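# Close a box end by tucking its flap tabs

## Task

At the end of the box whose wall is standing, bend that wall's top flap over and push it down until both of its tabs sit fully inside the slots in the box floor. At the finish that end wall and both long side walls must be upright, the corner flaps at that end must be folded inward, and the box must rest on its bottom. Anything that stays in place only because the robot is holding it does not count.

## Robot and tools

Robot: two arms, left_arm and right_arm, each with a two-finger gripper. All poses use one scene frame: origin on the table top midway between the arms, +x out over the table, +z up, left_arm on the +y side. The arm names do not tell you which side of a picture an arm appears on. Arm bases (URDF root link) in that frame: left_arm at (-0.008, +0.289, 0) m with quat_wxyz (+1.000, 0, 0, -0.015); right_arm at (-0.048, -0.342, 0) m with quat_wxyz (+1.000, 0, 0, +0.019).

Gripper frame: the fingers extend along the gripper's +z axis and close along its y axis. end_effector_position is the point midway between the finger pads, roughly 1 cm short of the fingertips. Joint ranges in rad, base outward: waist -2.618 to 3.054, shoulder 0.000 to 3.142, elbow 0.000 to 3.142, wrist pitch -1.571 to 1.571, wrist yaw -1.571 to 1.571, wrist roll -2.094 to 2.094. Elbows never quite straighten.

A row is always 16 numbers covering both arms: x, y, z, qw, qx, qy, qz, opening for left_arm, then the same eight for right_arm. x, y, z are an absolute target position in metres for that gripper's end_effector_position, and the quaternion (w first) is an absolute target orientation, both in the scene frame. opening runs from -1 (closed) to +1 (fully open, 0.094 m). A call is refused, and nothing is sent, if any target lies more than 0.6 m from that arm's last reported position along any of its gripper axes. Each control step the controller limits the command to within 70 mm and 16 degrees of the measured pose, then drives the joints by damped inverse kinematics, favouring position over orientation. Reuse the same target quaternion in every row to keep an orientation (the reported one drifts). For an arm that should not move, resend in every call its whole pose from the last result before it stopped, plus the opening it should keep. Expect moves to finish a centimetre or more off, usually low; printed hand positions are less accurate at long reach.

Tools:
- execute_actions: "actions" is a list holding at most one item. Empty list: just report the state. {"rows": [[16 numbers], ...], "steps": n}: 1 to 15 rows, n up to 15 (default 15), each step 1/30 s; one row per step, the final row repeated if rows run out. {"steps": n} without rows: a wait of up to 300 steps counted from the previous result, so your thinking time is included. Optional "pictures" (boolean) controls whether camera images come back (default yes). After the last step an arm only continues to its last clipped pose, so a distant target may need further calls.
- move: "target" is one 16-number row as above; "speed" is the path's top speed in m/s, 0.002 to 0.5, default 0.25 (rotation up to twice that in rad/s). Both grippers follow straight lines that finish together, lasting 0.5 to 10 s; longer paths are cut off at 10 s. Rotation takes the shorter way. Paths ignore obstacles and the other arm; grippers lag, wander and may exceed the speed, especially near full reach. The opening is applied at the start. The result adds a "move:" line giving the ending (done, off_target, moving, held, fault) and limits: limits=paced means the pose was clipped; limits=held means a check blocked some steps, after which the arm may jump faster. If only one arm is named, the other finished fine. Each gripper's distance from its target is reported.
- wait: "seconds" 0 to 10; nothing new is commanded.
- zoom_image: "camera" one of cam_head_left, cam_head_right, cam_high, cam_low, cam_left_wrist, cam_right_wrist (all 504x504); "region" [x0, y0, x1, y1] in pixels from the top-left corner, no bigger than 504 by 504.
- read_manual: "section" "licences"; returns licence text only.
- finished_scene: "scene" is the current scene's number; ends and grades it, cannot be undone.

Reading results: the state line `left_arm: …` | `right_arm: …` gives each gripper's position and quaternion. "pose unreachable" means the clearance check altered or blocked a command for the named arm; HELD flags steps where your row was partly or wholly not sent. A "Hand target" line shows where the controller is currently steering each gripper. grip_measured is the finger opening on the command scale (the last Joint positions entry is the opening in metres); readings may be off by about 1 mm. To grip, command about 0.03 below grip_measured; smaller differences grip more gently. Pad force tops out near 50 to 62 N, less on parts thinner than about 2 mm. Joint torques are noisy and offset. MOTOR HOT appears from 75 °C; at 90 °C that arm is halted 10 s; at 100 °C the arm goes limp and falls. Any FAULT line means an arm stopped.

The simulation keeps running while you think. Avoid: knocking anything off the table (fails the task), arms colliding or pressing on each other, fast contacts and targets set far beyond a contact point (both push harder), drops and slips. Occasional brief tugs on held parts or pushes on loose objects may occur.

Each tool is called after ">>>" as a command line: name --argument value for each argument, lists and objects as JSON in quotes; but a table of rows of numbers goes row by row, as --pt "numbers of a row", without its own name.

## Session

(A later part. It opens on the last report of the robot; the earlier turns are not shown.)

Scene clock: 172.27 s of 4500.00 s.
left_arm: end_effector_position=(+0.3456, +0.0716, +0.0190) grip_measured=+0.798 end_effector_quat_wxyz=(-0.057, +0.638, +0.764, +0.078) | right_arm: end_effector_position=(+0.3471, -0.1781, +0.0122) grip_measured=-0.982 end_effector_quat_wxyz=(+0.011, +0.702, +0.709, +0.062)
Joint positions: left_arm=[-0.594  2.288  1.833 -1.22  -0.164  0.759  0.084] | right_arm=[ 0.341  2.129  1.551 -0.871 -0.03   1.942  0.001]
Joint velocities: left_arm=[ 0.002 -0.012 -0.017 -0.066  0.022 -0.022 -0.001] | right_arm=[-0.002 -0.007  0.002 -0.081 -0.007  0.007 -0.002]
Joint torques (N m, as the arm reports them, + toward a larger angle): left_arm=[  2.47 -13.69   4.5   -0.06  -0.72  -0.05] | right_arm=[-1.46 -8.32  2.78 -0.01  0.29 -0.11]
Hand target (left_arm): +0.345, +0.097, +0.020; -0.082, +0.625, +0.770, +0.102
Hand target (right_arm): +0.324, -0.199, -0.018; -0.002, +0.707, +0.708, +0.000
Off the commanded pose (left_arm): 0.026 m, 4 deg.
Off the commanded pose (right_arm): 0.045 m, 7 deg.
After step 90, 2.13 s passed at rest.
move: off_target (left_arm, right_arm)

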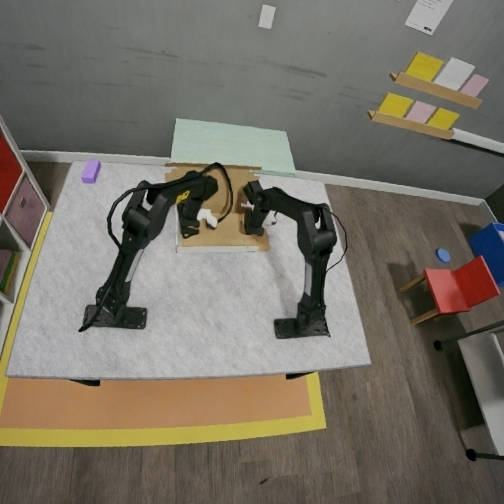

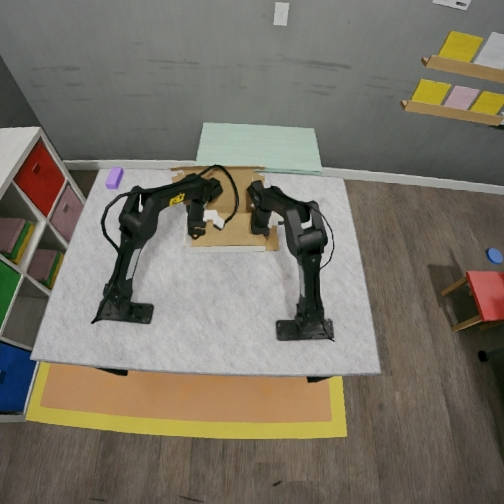

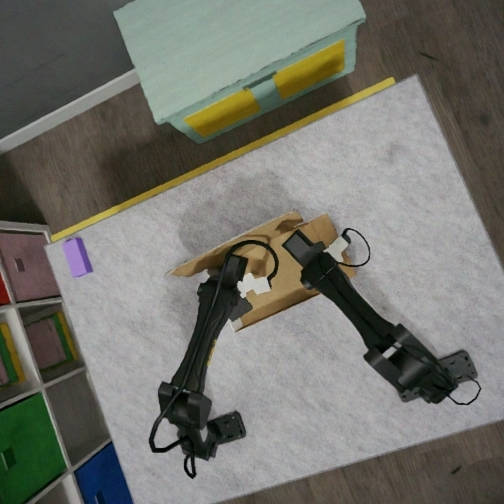

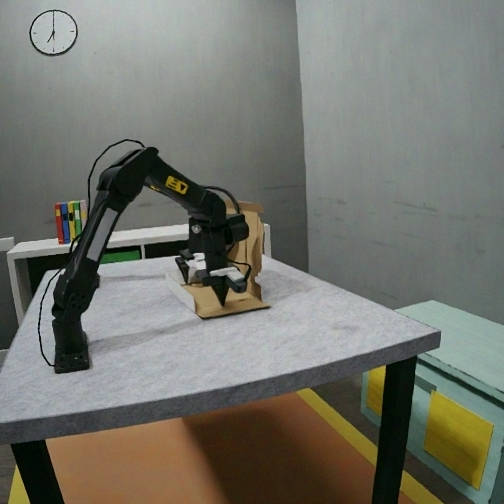

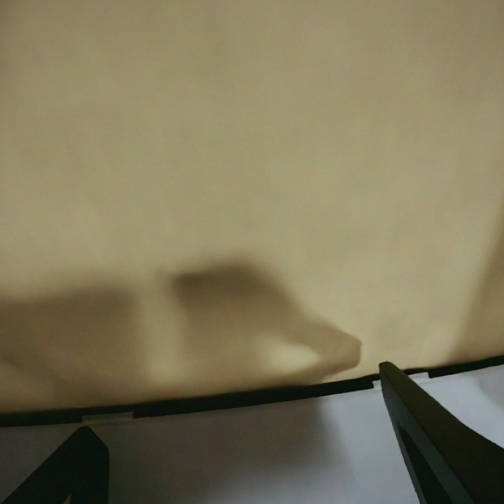

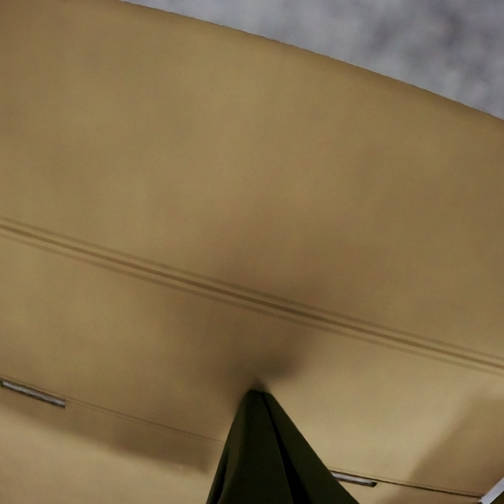

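>>> move --target '[0.34,0.05,0.11,-0.04,0.63,0.775,0.05,0.8,0.33,-0.19,-0.01,0,0.707,0.707,0,-1]' --speed 0.1

>>> move --target '[0.31,0.075,0.12,0,-0.1,0.995,0,0.6,0.33,-0.19,-0.01,0,0.707,0.707,0,-1]' --speed 0.3

>>> zoom_image --camera "cam_head_left" --region '[140,150,280,270]'

Scene clock: 192.40 s of 4500.00 s.
left_arm: end_effector_position=(+0.3444, +0.0536, +0.1076) grip_measured=+0.798 end_effector_quat_wxyz=(-0.036, +0.630, +0.773, +0.058) | right_arm: end_effector_position=(+0.3469, -0.1778, +0.0119) grip_measured=-0.982 end_effector_quat_wxyz=(+0.008, +0.702, +0.709, +0.058)
Joint positions: left_arm=[-0.611  2.272  2.166 -1.532 -0.118  0.724  0.084] | right_arm=[ 0.341  2.137  1.563 -0.884 -0.031  1.942  0.001]
Joint velocities: left_arm=[-0.007 -0.007  0.002 -0.022 -0.037 -0.022  0.001] | right_arm=[ 0.007  0.012 -0.012 -0.007 -0.051  0.007 -0.   ]
Joint torques (N m, as the arm reports them, + toward a larger angle): left_arm=[ -0.73 -12.39   8.91   0.09   0.07  -0.05] | right_arm=[ 0.14 -7.76  7.84 -0.35  0.32  0.05]
Hand target (left_arm): +0.340, +0.050, +0.110; -0.039, +0.630, +0.774, +0.050
Hand target (right_arm): +0.330, -0.190, -0.009; -0.001, +0.706, +0.708, +0.001
Off the commanded pose (left_arm): 0.006 m, 1 deg.
Off the commanded pose (right_arm): 0.030 m, 7 deg.
joint sent to its limit (left arm) — the command would take joint 4 (wrist pitch) past its lower limit, so that joint was sent only as far as its limit.
After step 90, 15.60 s passed at rest.
move: off_target (right_arm)

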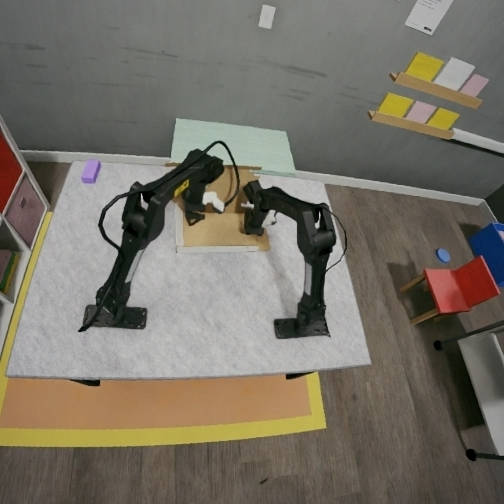

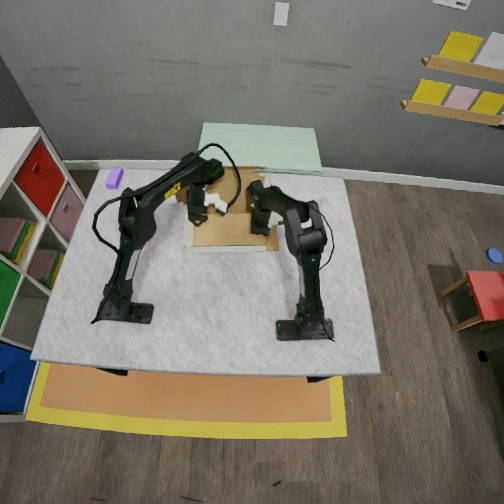

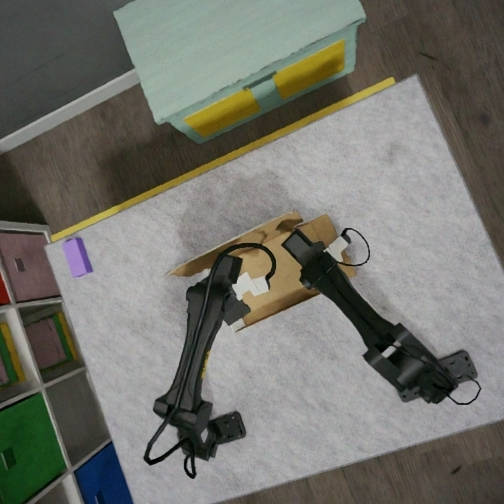

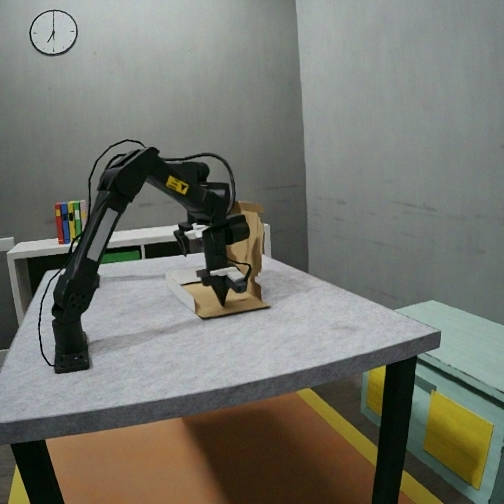

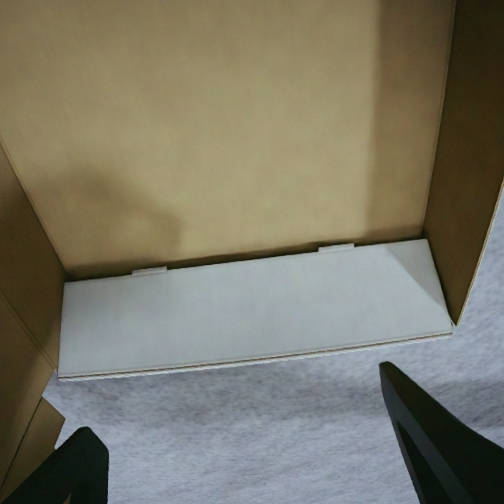

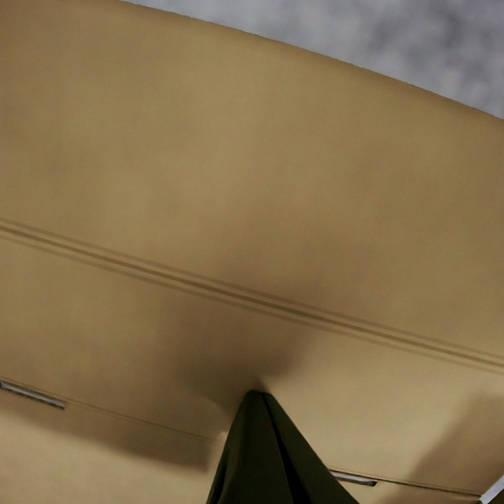

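Scene clock: 195.63 s of 4500.00 s.
left_arm: end_effector_position=(+0.3099, +0.0742, +0.1206) grip_measured=+0.602 end_effector_quat_wxyz=(-0.004, -0.091, +0.996, +0.008) | right_arm: end_effector_position=(+0.3469, -0.1778, +0.0122) grip_measured=-0.982 end_effector_quat_wxyz=(+0.008, +0.702, +0.709, +0.058)
Joint positions: left_arm=[-0.57   2.026  1.839 -1.399 -0.007 -0.781  0.075] | right_arm=[ 0.341  2.136  1.563 -0.884 -0.031  1.942  0.001]
Joint velocities: left_arm=[-0.012 -0.007  0.002 -0.022  0.066 -0.051 -0.   ] | right_arm=[ 0.002 -0.002 -0.012  0.022  0.037  0.007 -0.   ]
Joint torques (N m, as the arm reports them, + toward a larger angle): left_arm=[  0.47 -12.07   5.03   0.49   0.04  -0.03] | right_arm=[ 0.15 -7.73  7.87 -0.35  0.32  0.05]
Hand target (left_arm): +0.311, +0.075, +0.121; +0.000, -0.100, +0.995, +0.000
Hand target (right_arm): +0.330, -0.190, -0.009; -0.000, +0.707, +0.708, +0.001
Off the commanded pose (left_arm): 0.001 m, 1 deg.
Off the commanded pose (right_arm): 0.030 m, 7 deg.
move: off_target (right_arm)

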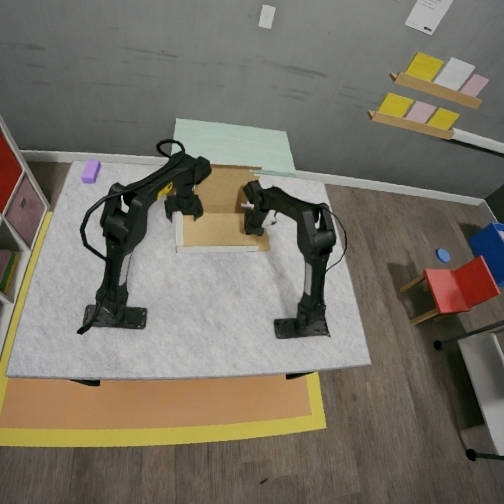

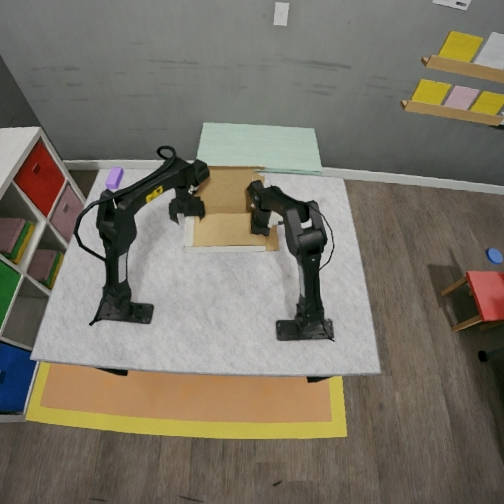

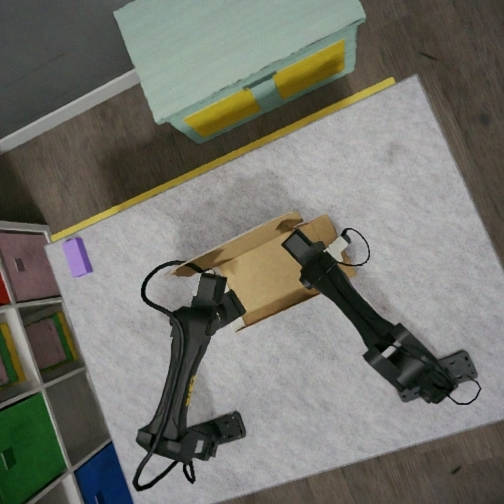

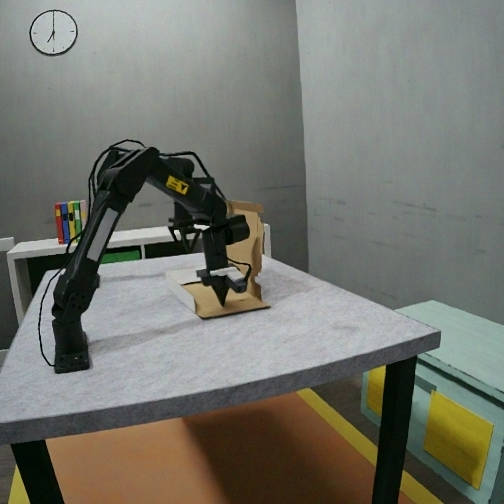

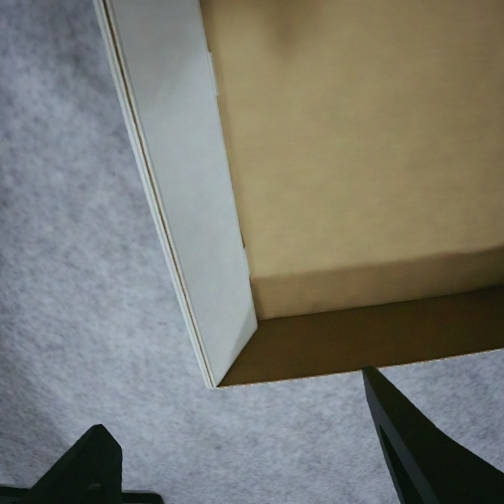

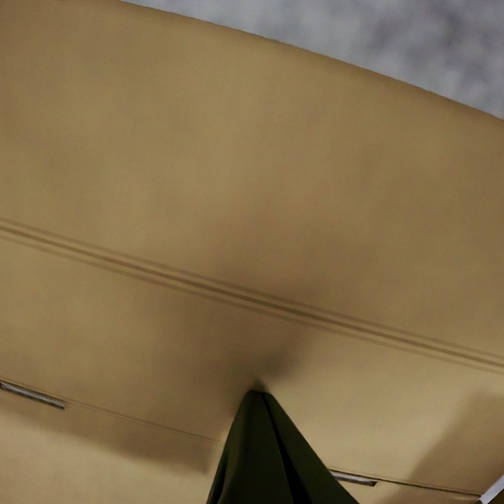

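Region (140, 150, 280, 270) of cam_head_left's 504x504 image, scaled by 3.600, with more detail than that image has; it fills the top 432 rows of this view, and the rest is white.

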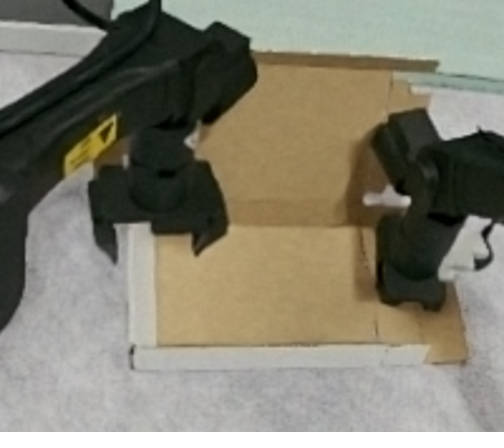

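>>> move --target '[0.315,0.08,0.06,0,-0.1,0.995,0,0.6,0.33,-0.19,-0.01,0,0.707,0.707,0,-1]' --speed 0.08

>>> zoom_image --camera "cam_head_left" --region '[140,150,280,270]'

Scene clock: 205.20 s of 4500.00 s.
left_arm: end_effector_position=(+0.3144, +0.0786, +0.0660) grip_measured=+0.602 end_effector_quat_wxyz=(+0.003, -0.100, +0.995, +0.002) | right_arm: end_effector_position=(+0.3469, -0.1778, +0.0122) grip_measured=-0.982 end_effector_quat_wxyz=(+0.008, +0.702, +0.709, +0.058)
Joint positions: left_arm=[-0.554  2.026  1.621 -1.164 -0.006 -0.784  0.075] | right_arm=[ 0.341  2.136  1.563 -0.884 -0.031  1.942  0.001]
Joint velocities: left_arm=[ 0.002  0.002 -0.007 -0.051  0.007  0.022 -0.001] | right_arm=[-0.007  0.007 -0.007 -0.095 -0.095 -0.022  0.001]
Joint torques (N m, as the arm reports them, + toward a larger angle): left_arm=[  0.55 -10.52   5.43   0.51   0.06   0.1 ] | right_arm=[ 0.14 -7.71  7.87 -0.35  0.32  0.05]
Hand target (left_arm): +0.315, +0.080, +0.060; -0.000, -0.100, +0.995, +0.000
Hand target (right_arm): +0.330, -0.190, -0.009; -0.000, +0.707, +0.708, +0.001
Off the commanded pose (left_arm): 0.006 m, 0 deg.
Off the commanded pose (right_arm): 0.030 m, 7 deg.
After step 90, 5.27 s passed at rest.
move: off_target (right_arm)

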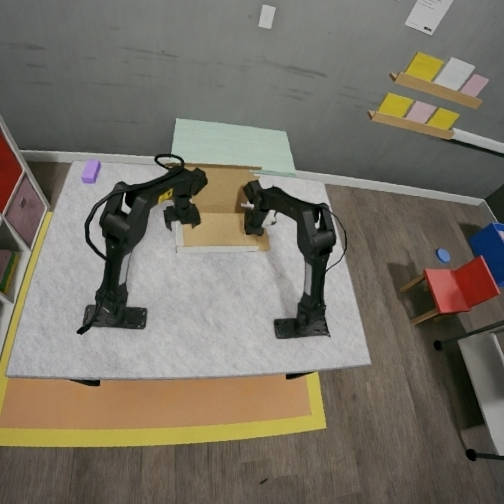

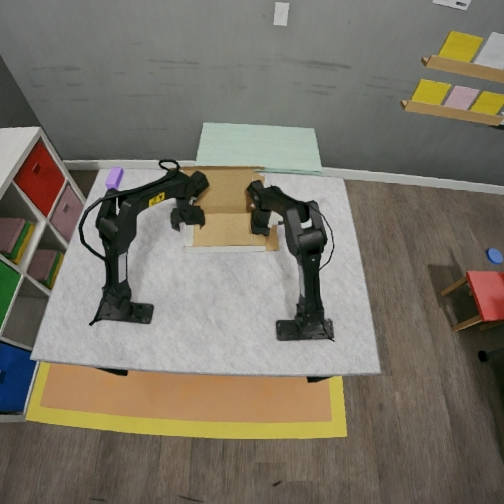

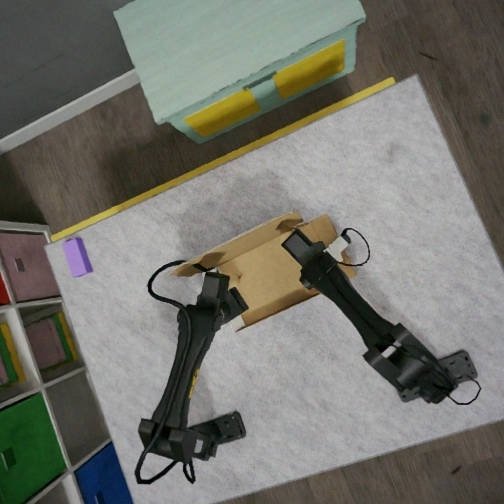

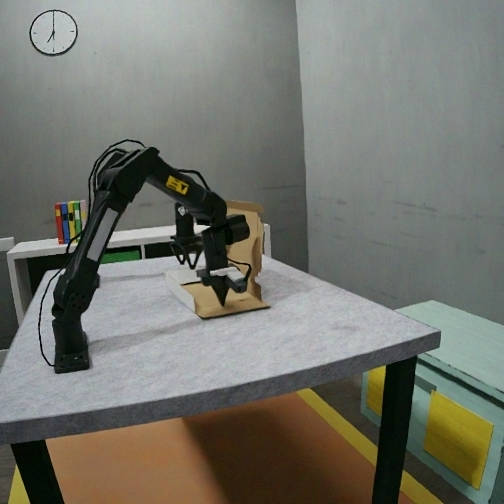

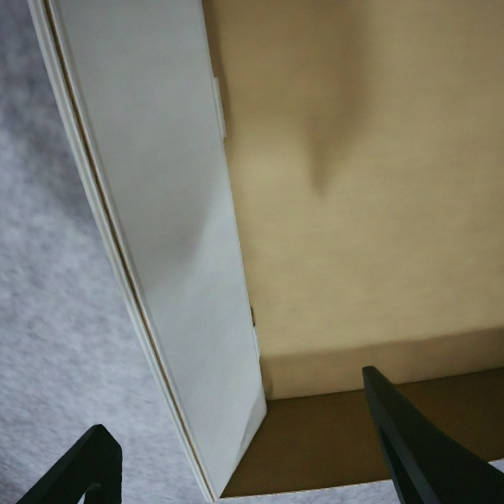

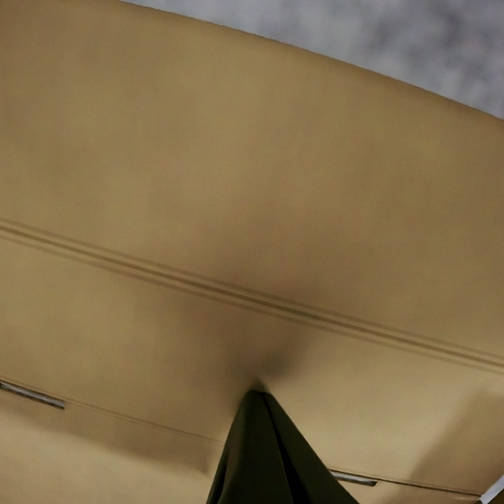

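Region (140, 150, 280, 270) of cam_head_left's 504x504 image, scaled by 3.600, with more detail than that image has; it fills the top 432 rows of this view, and the rest is white.

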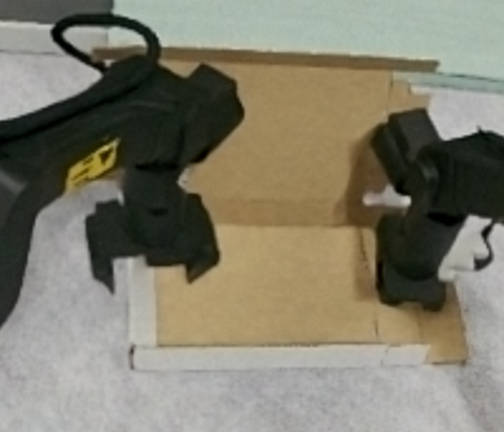

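>>> move --target '[0.335,0.082,0.018,0,-0.1,0.995,0,0.6,0.33,-0.19,-0.01,0,0.707,0.707,0,-1]' --speed 0.05

>>> move --target '[0.335,0.082,0.018,0,-0.1,0.995,0,-1,0.33,-0.19,-0.01,0,0.707,0.707,0,-1]'

>>> zoom_image --camera "cam_head_left" --region '[140,150,280,270]'

Scene clock: 210.40 s of 4500.00 s.
left_arm: end_effector_position=(+0.3335, +0.0798, +0.0270) grip_measured=+0.602 end_effector_quat_wxyz=(+0.003, -0.100, +0.995, +0.001) | right_arm: end_effector_position=(+0.3460, -0.1782, +0.0121) grip_measured=-0.982 end_effector_quat_wxyz=(+0.007, +0.703, +0.709, +0.056)
Joint positions: left_arm=[-0.525  2.118  1.602 -1.051 -0.005 -0.755  0.075] | right_arm=[ 0.341  2.136  1.563 -0.888 -0.031  1.943  0.001]
Joint velocities: left_arm=[-0.012 -0.002 -0.002  0.051 -0.051 -0.095  0.001] | right_arm=[-0.027 -0.007 -0.007  0.007  0.095  0.007  0.   ]
Joint torques (N m, as the arm reports them, + toward a larger angle): left_arm=[  0.61 -10.39   5.32   0.62   0.04   0.16] | right_arm=[ 0.14 -7.7   7.84 -0.32  0.32  0.05]
Hand target (left_arm): +0.335, +0.082, +0.018; +0.000, -0.100, +0.995, +0.000
Hand target (right_arm): +0.330, -0.190, -0.009; -0.000, +0.707, +0.708, +0.001
Off the commanded pose (left_arm): 0.009 m, 0 deg.
Off the commanded pose (right_arm): 0.030 m, 7 deg.
After step 90, 0.67 s passed at rest.
move: off_target (right_arm)

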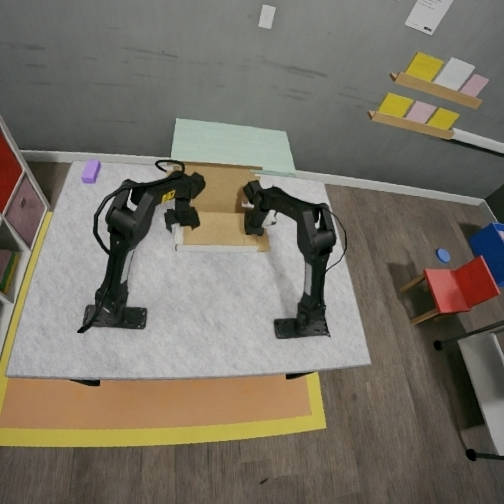

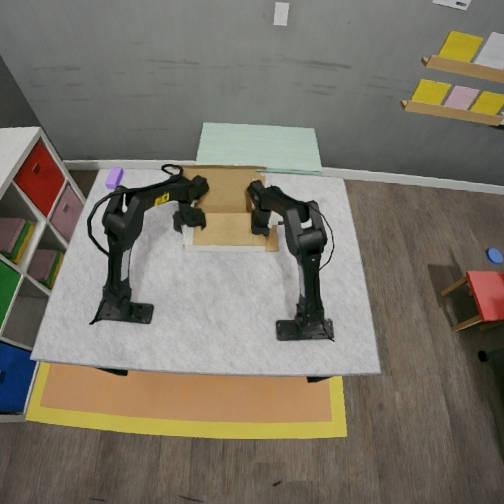

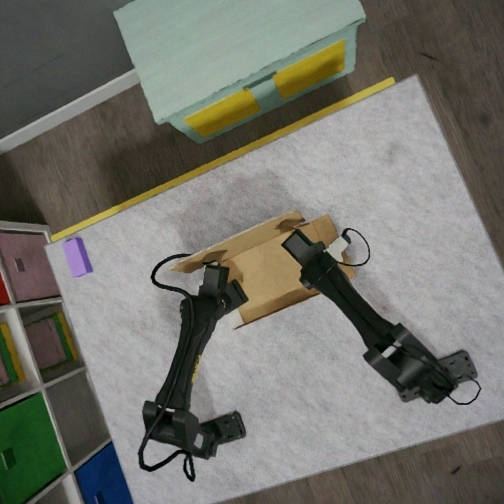

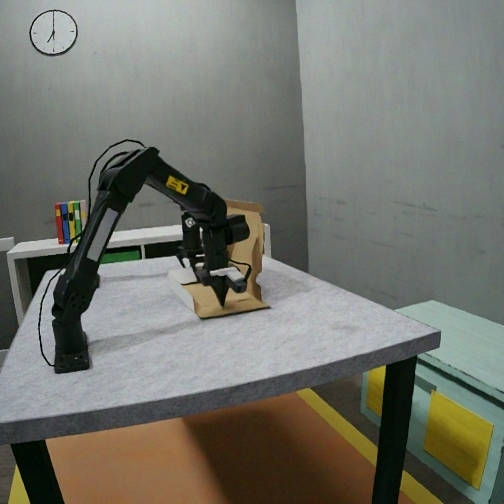

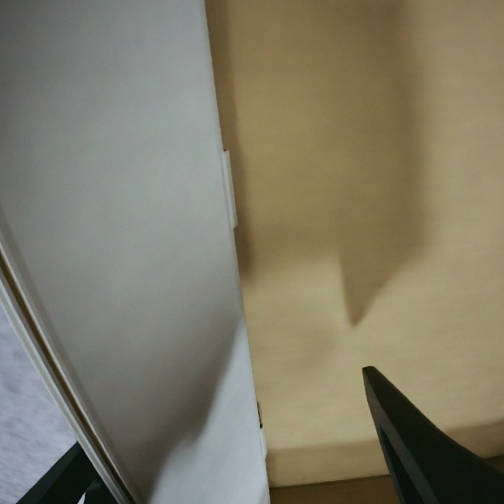

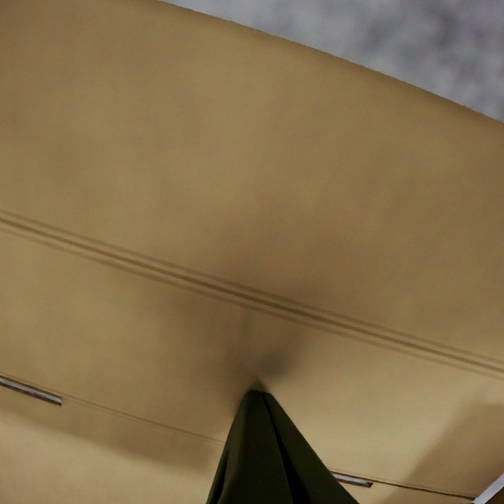

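Scene clock: 211.10 s of 4500.00 s.
left_arm: end_effector_position=(+0.3271, +0.0837, +0.0270) grip_measured=-0.925 end_effector_quat_wxyz=(-0.010, -0.076, +0.997, +0.009) | right_arm: end_effector_position=(+0.3497, -0.1830, +0.0121) grip_measured=-0.982 end_effector_quat_wxyz=(+0.020, +0.704, +0.708, +0.054)
Joint positions: left_arm=[-0.524  2.118  1.602 -1.081 -0.003 -0.704  0.004] | right_arm=[ 0.338  2.136  1.563 -0.881 -0.006  1.943  0.001]
Joint velocities: left_arm=[ 0.017  0.007 -0.002 -0.022 -0.007 -0.007  0.001] | right_arm=[-0.022 -0.012  0.002  0.037  0.037 -0.051  0.001]
Joint torques (N m, as the arm reports them, + toward a larger angle): left_arm=[  0.72 -10.26   5.5    0.79   0.    -0.37] | right_arm=[ 0.38 -7.7   7.95 -0.38  0.04  0.05]
Hand target (left_arm): +0.335, +0.082, +0.018; -0.001, -0.100, +0.995, +0.001
Hand target (right_arm): +0.330, -0.190, -0.009; -0.000, +0.707, +0.707, +0.001
Off the commanded pose (left_arm): 0.012 m, 3 deg.
Off the commanded pose (right_arm): 0.030 m, 7 deg.
move: off_target (left_arm, right_arm)

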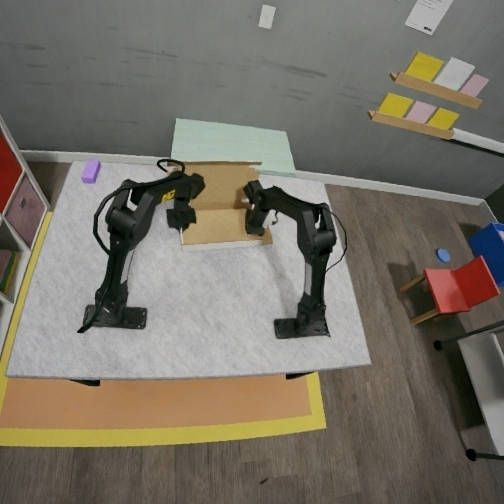

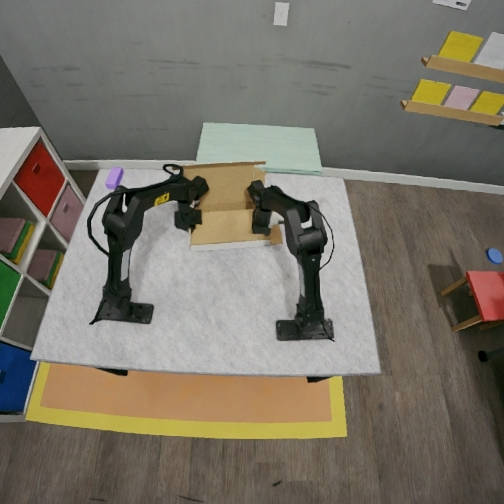

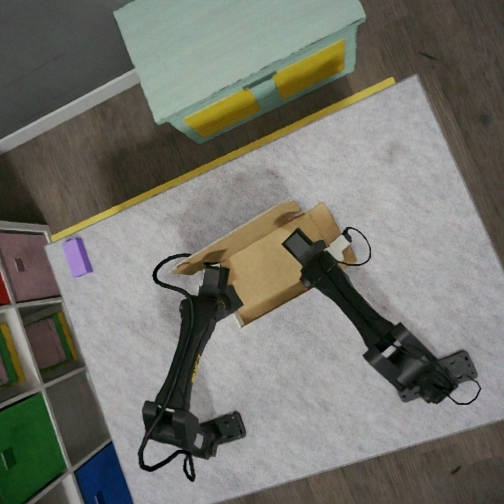

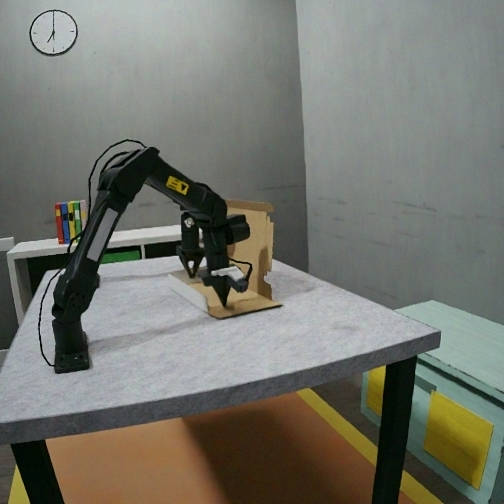

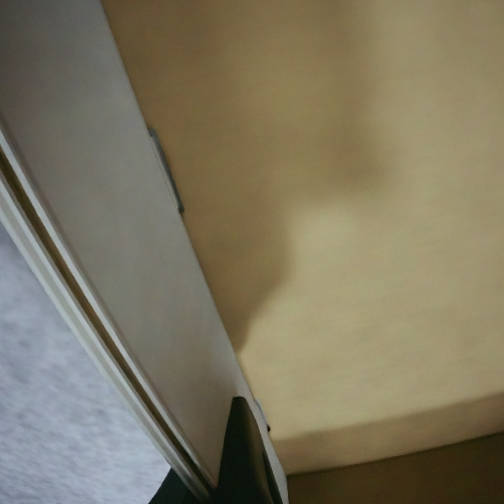

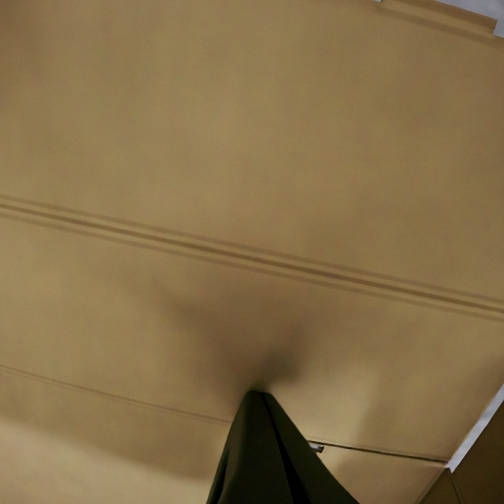

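Region (140, 150, 280, 270) of cam_head_left's 504x504 image, scaled by 3.600, with more detail than that image has; it fills the top 432 rows of this view, and the rest is white.

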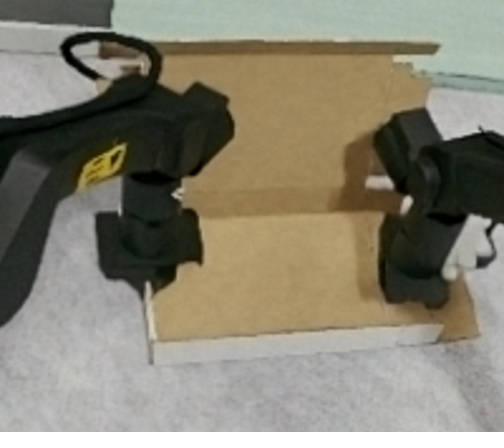

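>>> move --target '[0.327,0.084,0.008,0,-0.076,0.997,0,-1,0.345,-0.185,0.0,0,0.707,0.707,0,-1]' --speed 0.02

>>> move --target '[0.327,0.084,0.03,0,-0.05,0.998,0,0.2,0.345,-0.185,0.0,0,0.707,0.707,0,-1]' --speed 0.05

>>> move --target '[0.33,0.084,0.12,0,-0.05,0.998,0,0.2,0.345,-0.185,0.0,0,0.707,0.707,0,-1]' --speed 0.1

Scene clock: 219.03 s of 4500.00 s.
left_arm: end_effector_position=(+0.3283, +0.0825, +0.0256) grip_measured=-0.928 end_effector_quat_wxyz=(+0.003, -0.068, +0.998, -0.002) | right_arm: end_effector_position=(+0.3504, -0.1828, +0.0121) grip_measured=-0.982 end_effector_quat_wxyz=(+0.008, +0.705, +0.709, +0.025)
Joint positions: left_arm=[-0.524  2.093  1.558 -1.028 -0.    -0.689  0.003] | right_arm=[ 0.338  2.198  1.667 -0.989 -0.006  1.943  0.001]
Joint velocities: left_arm=[ 0.002 -0.012  0.002 -0.007 -0.066 -0.11  -0.001] | right_arm=[-0.007  0.012  0.002 -0.051 -0.022 -0.037  0.   ]
Joint torques (N m, as the arm reports them, + toward a larger angle): left_arm=[ 0.19 -9.67  3.26  0.82  0.02 -0.08] | right_arm=[ 0.17 -9.32  8.91 -0.11  0.02  0.03]
Hand target (left_arm): +0.326, +0.084, +0.009; -0.001, -0.076, +0.997, +0.000
Hand target (right_arm): +0.345, -0.185, -0.000; -0.001, +0.707, +0.707, +0.001
Off the commanded pose (left_arm): 0.018 m, 1 deg.
Off the commanded pose (right_arm): 0.013 m, 3 deg.
After step 90, 1.80 s passed at rest.
move: off_target (left_arm, right_arm)

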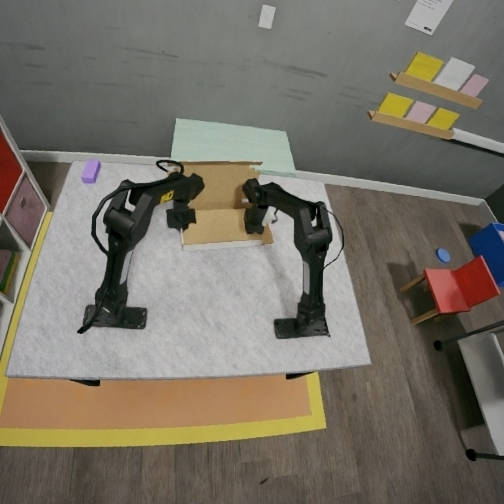

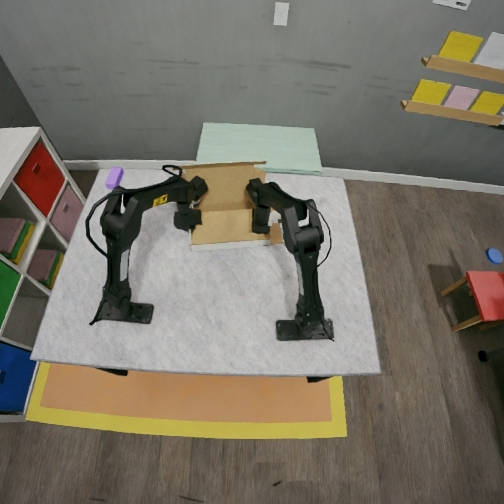

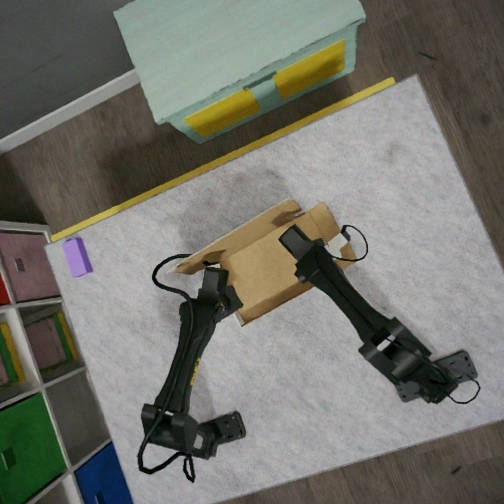

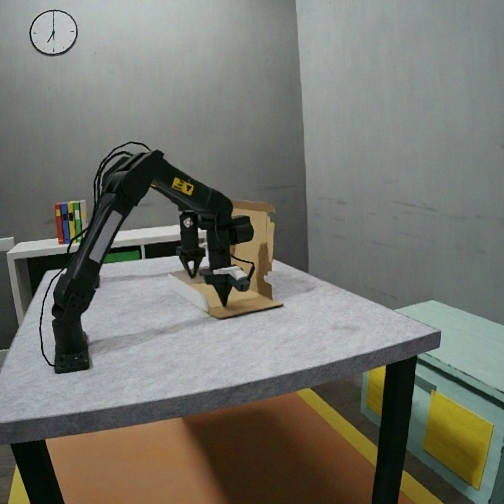

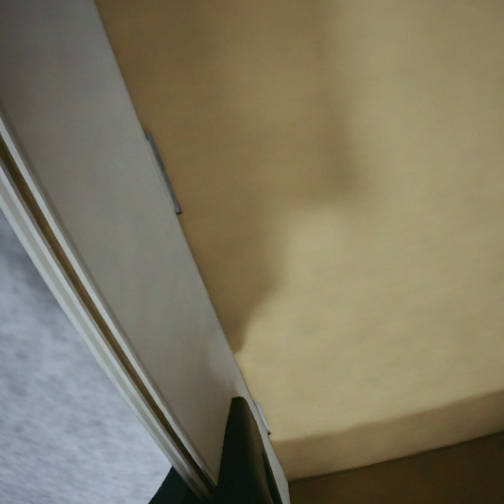

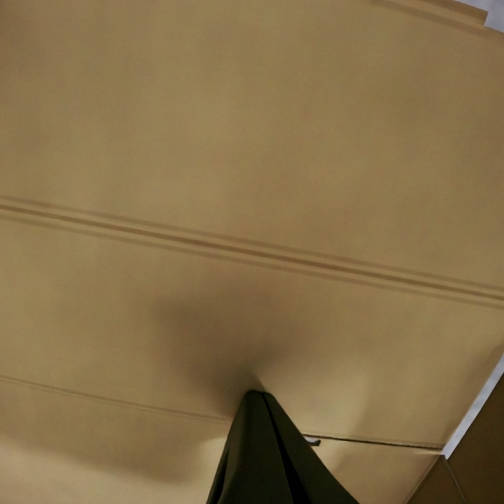

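Scene clock: 219.80 s of 4500.00 s.
left_arm: end_effector_position=(+0.3275, +0.0829, +0.0262) grip_measured=+0.198 end_effector_quat_wxyz=(+0.002, -0.055, +0.999, -0.002) | right_arm: end_effector_position=(+0.3504, -0.1828, +0.0121) grip_measured=-0.982 end_effector_quat_wxyz=(+0.008, +0.705, +0.709, +0.025)
Joint positions: left_arm=[-0.524  2.092  1.558 -1.032 -0.    -0.662  0.056] | right_arm=[ 0.338  2.198  1.667 -0.989 -0.006  1.943  0.001]
Joint velocities: left_arm=[-0.012  0.002 -0.017 -0.037 -0.037 -0.022  0.   ] | right_arm=[ 0.002 -0.017 -0.002 -0.11  -0.037  0.007 -0.002]
Joint torques (N m, as the arm reports them, + toward a larger angle): left_arm=[  0.13 -11.51   7.87   0.22   0.01   0.18] | right_arm=[ 0.22 -9.39  9.03 -0.12  0.04  0.04]
Hand target (left_arm): +0.327, +0.084, +0.030; +0.000, -0.050, +0.999, -0.000
Hand target (right_arm): +0.345, -0.185, +0.000; -0.000, +0.707, +0.707, +0.001
Off the commanded pose (left_arm): 0.004 m, 1 deg.
Off the commanded pose (right_arm): 0.013 m, 3 deg.
move: off_target (right_arm)

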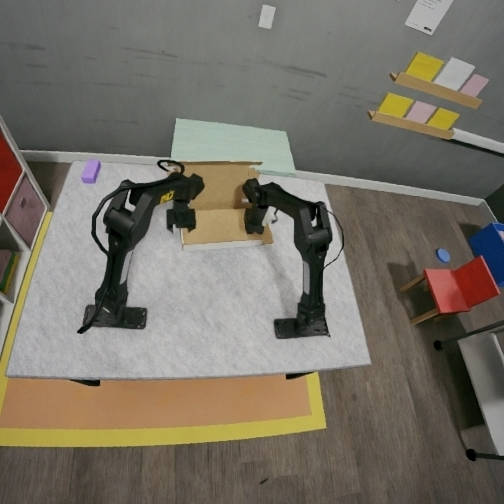

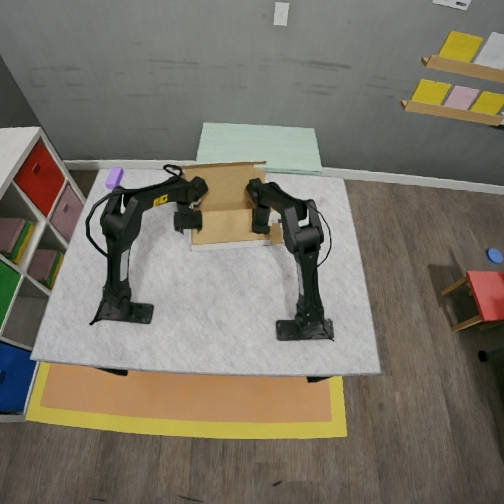

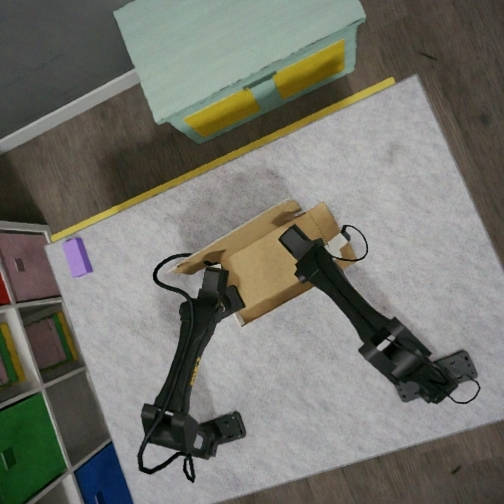

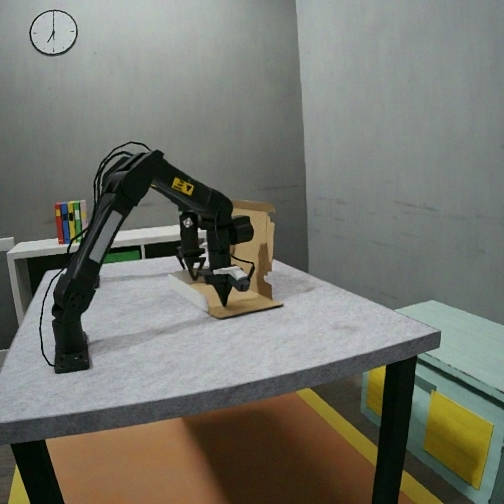

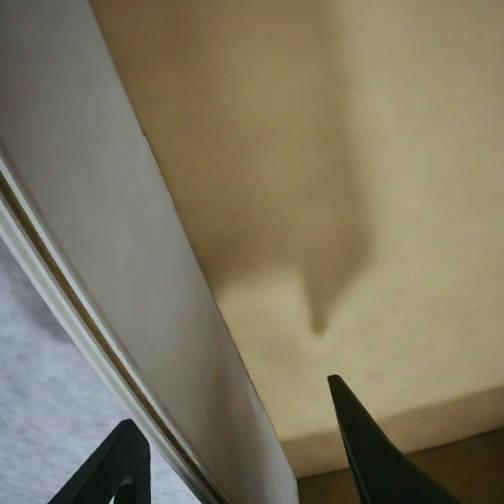

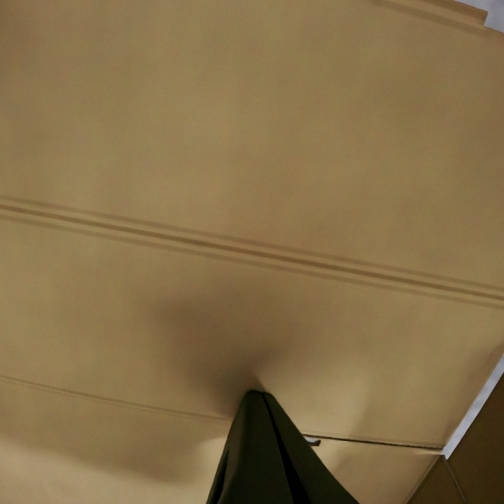

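Scene clock: 221.33 s of 4500.00 s.
left_arm: end_effector_position=(+0.3290, +0.0820, +0.1122) grip_measured=+0.198 end_effector_quat_wxyz=(-0.003, -0.052, +0.999, +0.002) | right_arm: end_effector_position=(+0.3504, -0.1828, +0.0121) grip_measured=-0.982 end_effector_quat_wxyz=(+0.008, +0.705, +0.709, +0.025)
Joint positions: left_arm=[-0.524  2.068  1.867 -1.378 -0.    -0.656  0.056] | right_arm=[ 0.338  2.198  1.667 -0.989 -0.006  1.943  0.001]
Joint velocities: left_arm=[ 0.017  0.007 -0.007 -0.081 -0.051 -0.081  0.   ] | right_arm=[-0.017  0.012 -0.002  0.022 -0.022 -0.037  0.002]
Joint torques (N m, as the arm reports them, + toward a larger angle): left_arm=[  0.37 -11.44   9.34   0.2    0.     0.13] | right_arm=[ 0.21 -9.4   9.03 -0.12  0.04  0.04]
Hand target (left_arm): +0.331, +0.084, +0.120; +0.000, -0.050, +0.999, -0.000
Hand target (right_arm): +0.345, -0.185, +0.000; -0.000, +0.707, +0.707, +0.001
Off the commanded pose (left_arm): 0.008 m, 0 deg.
Off the commanded pose (right_arm): 0.013 m, 3 deg.
move: off_target (right_arm)

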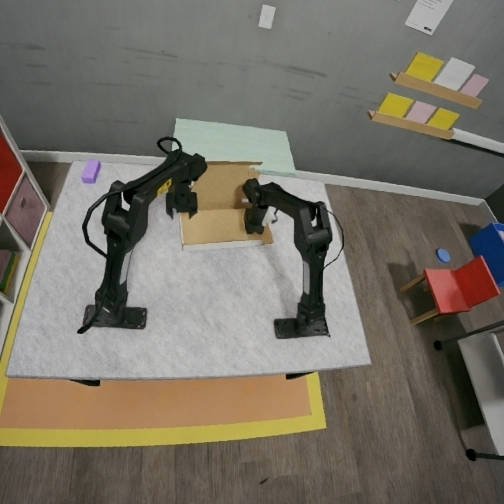

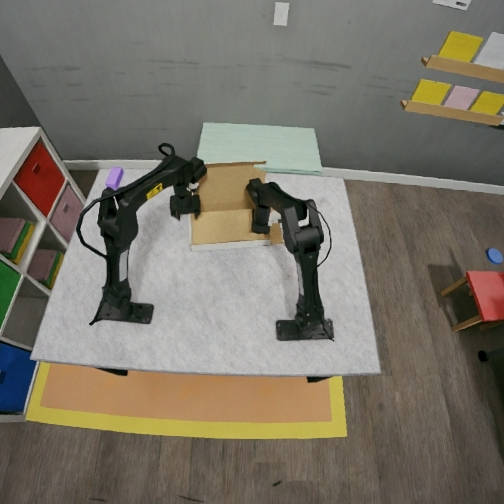

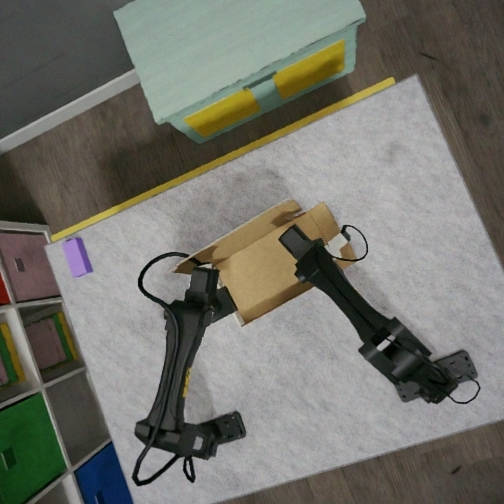

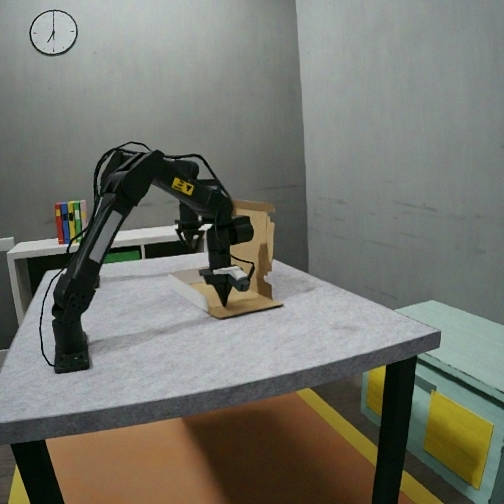

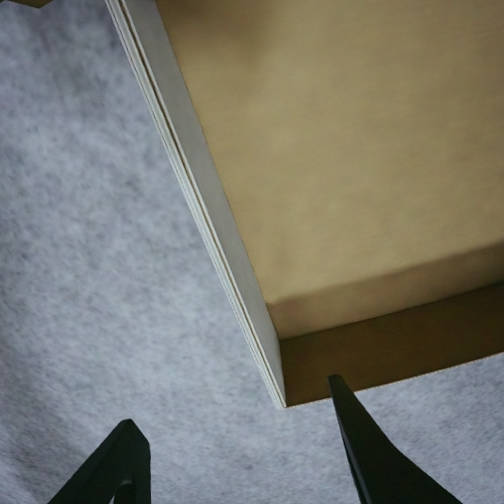

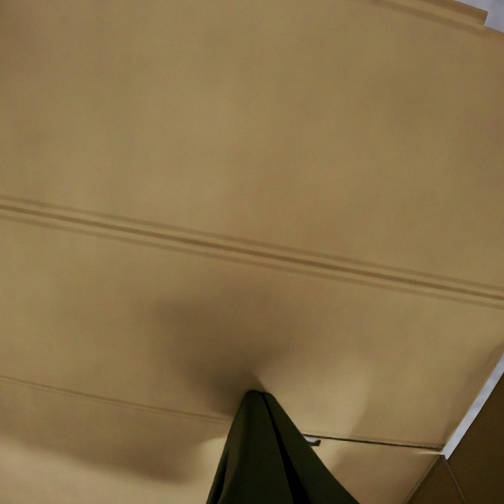

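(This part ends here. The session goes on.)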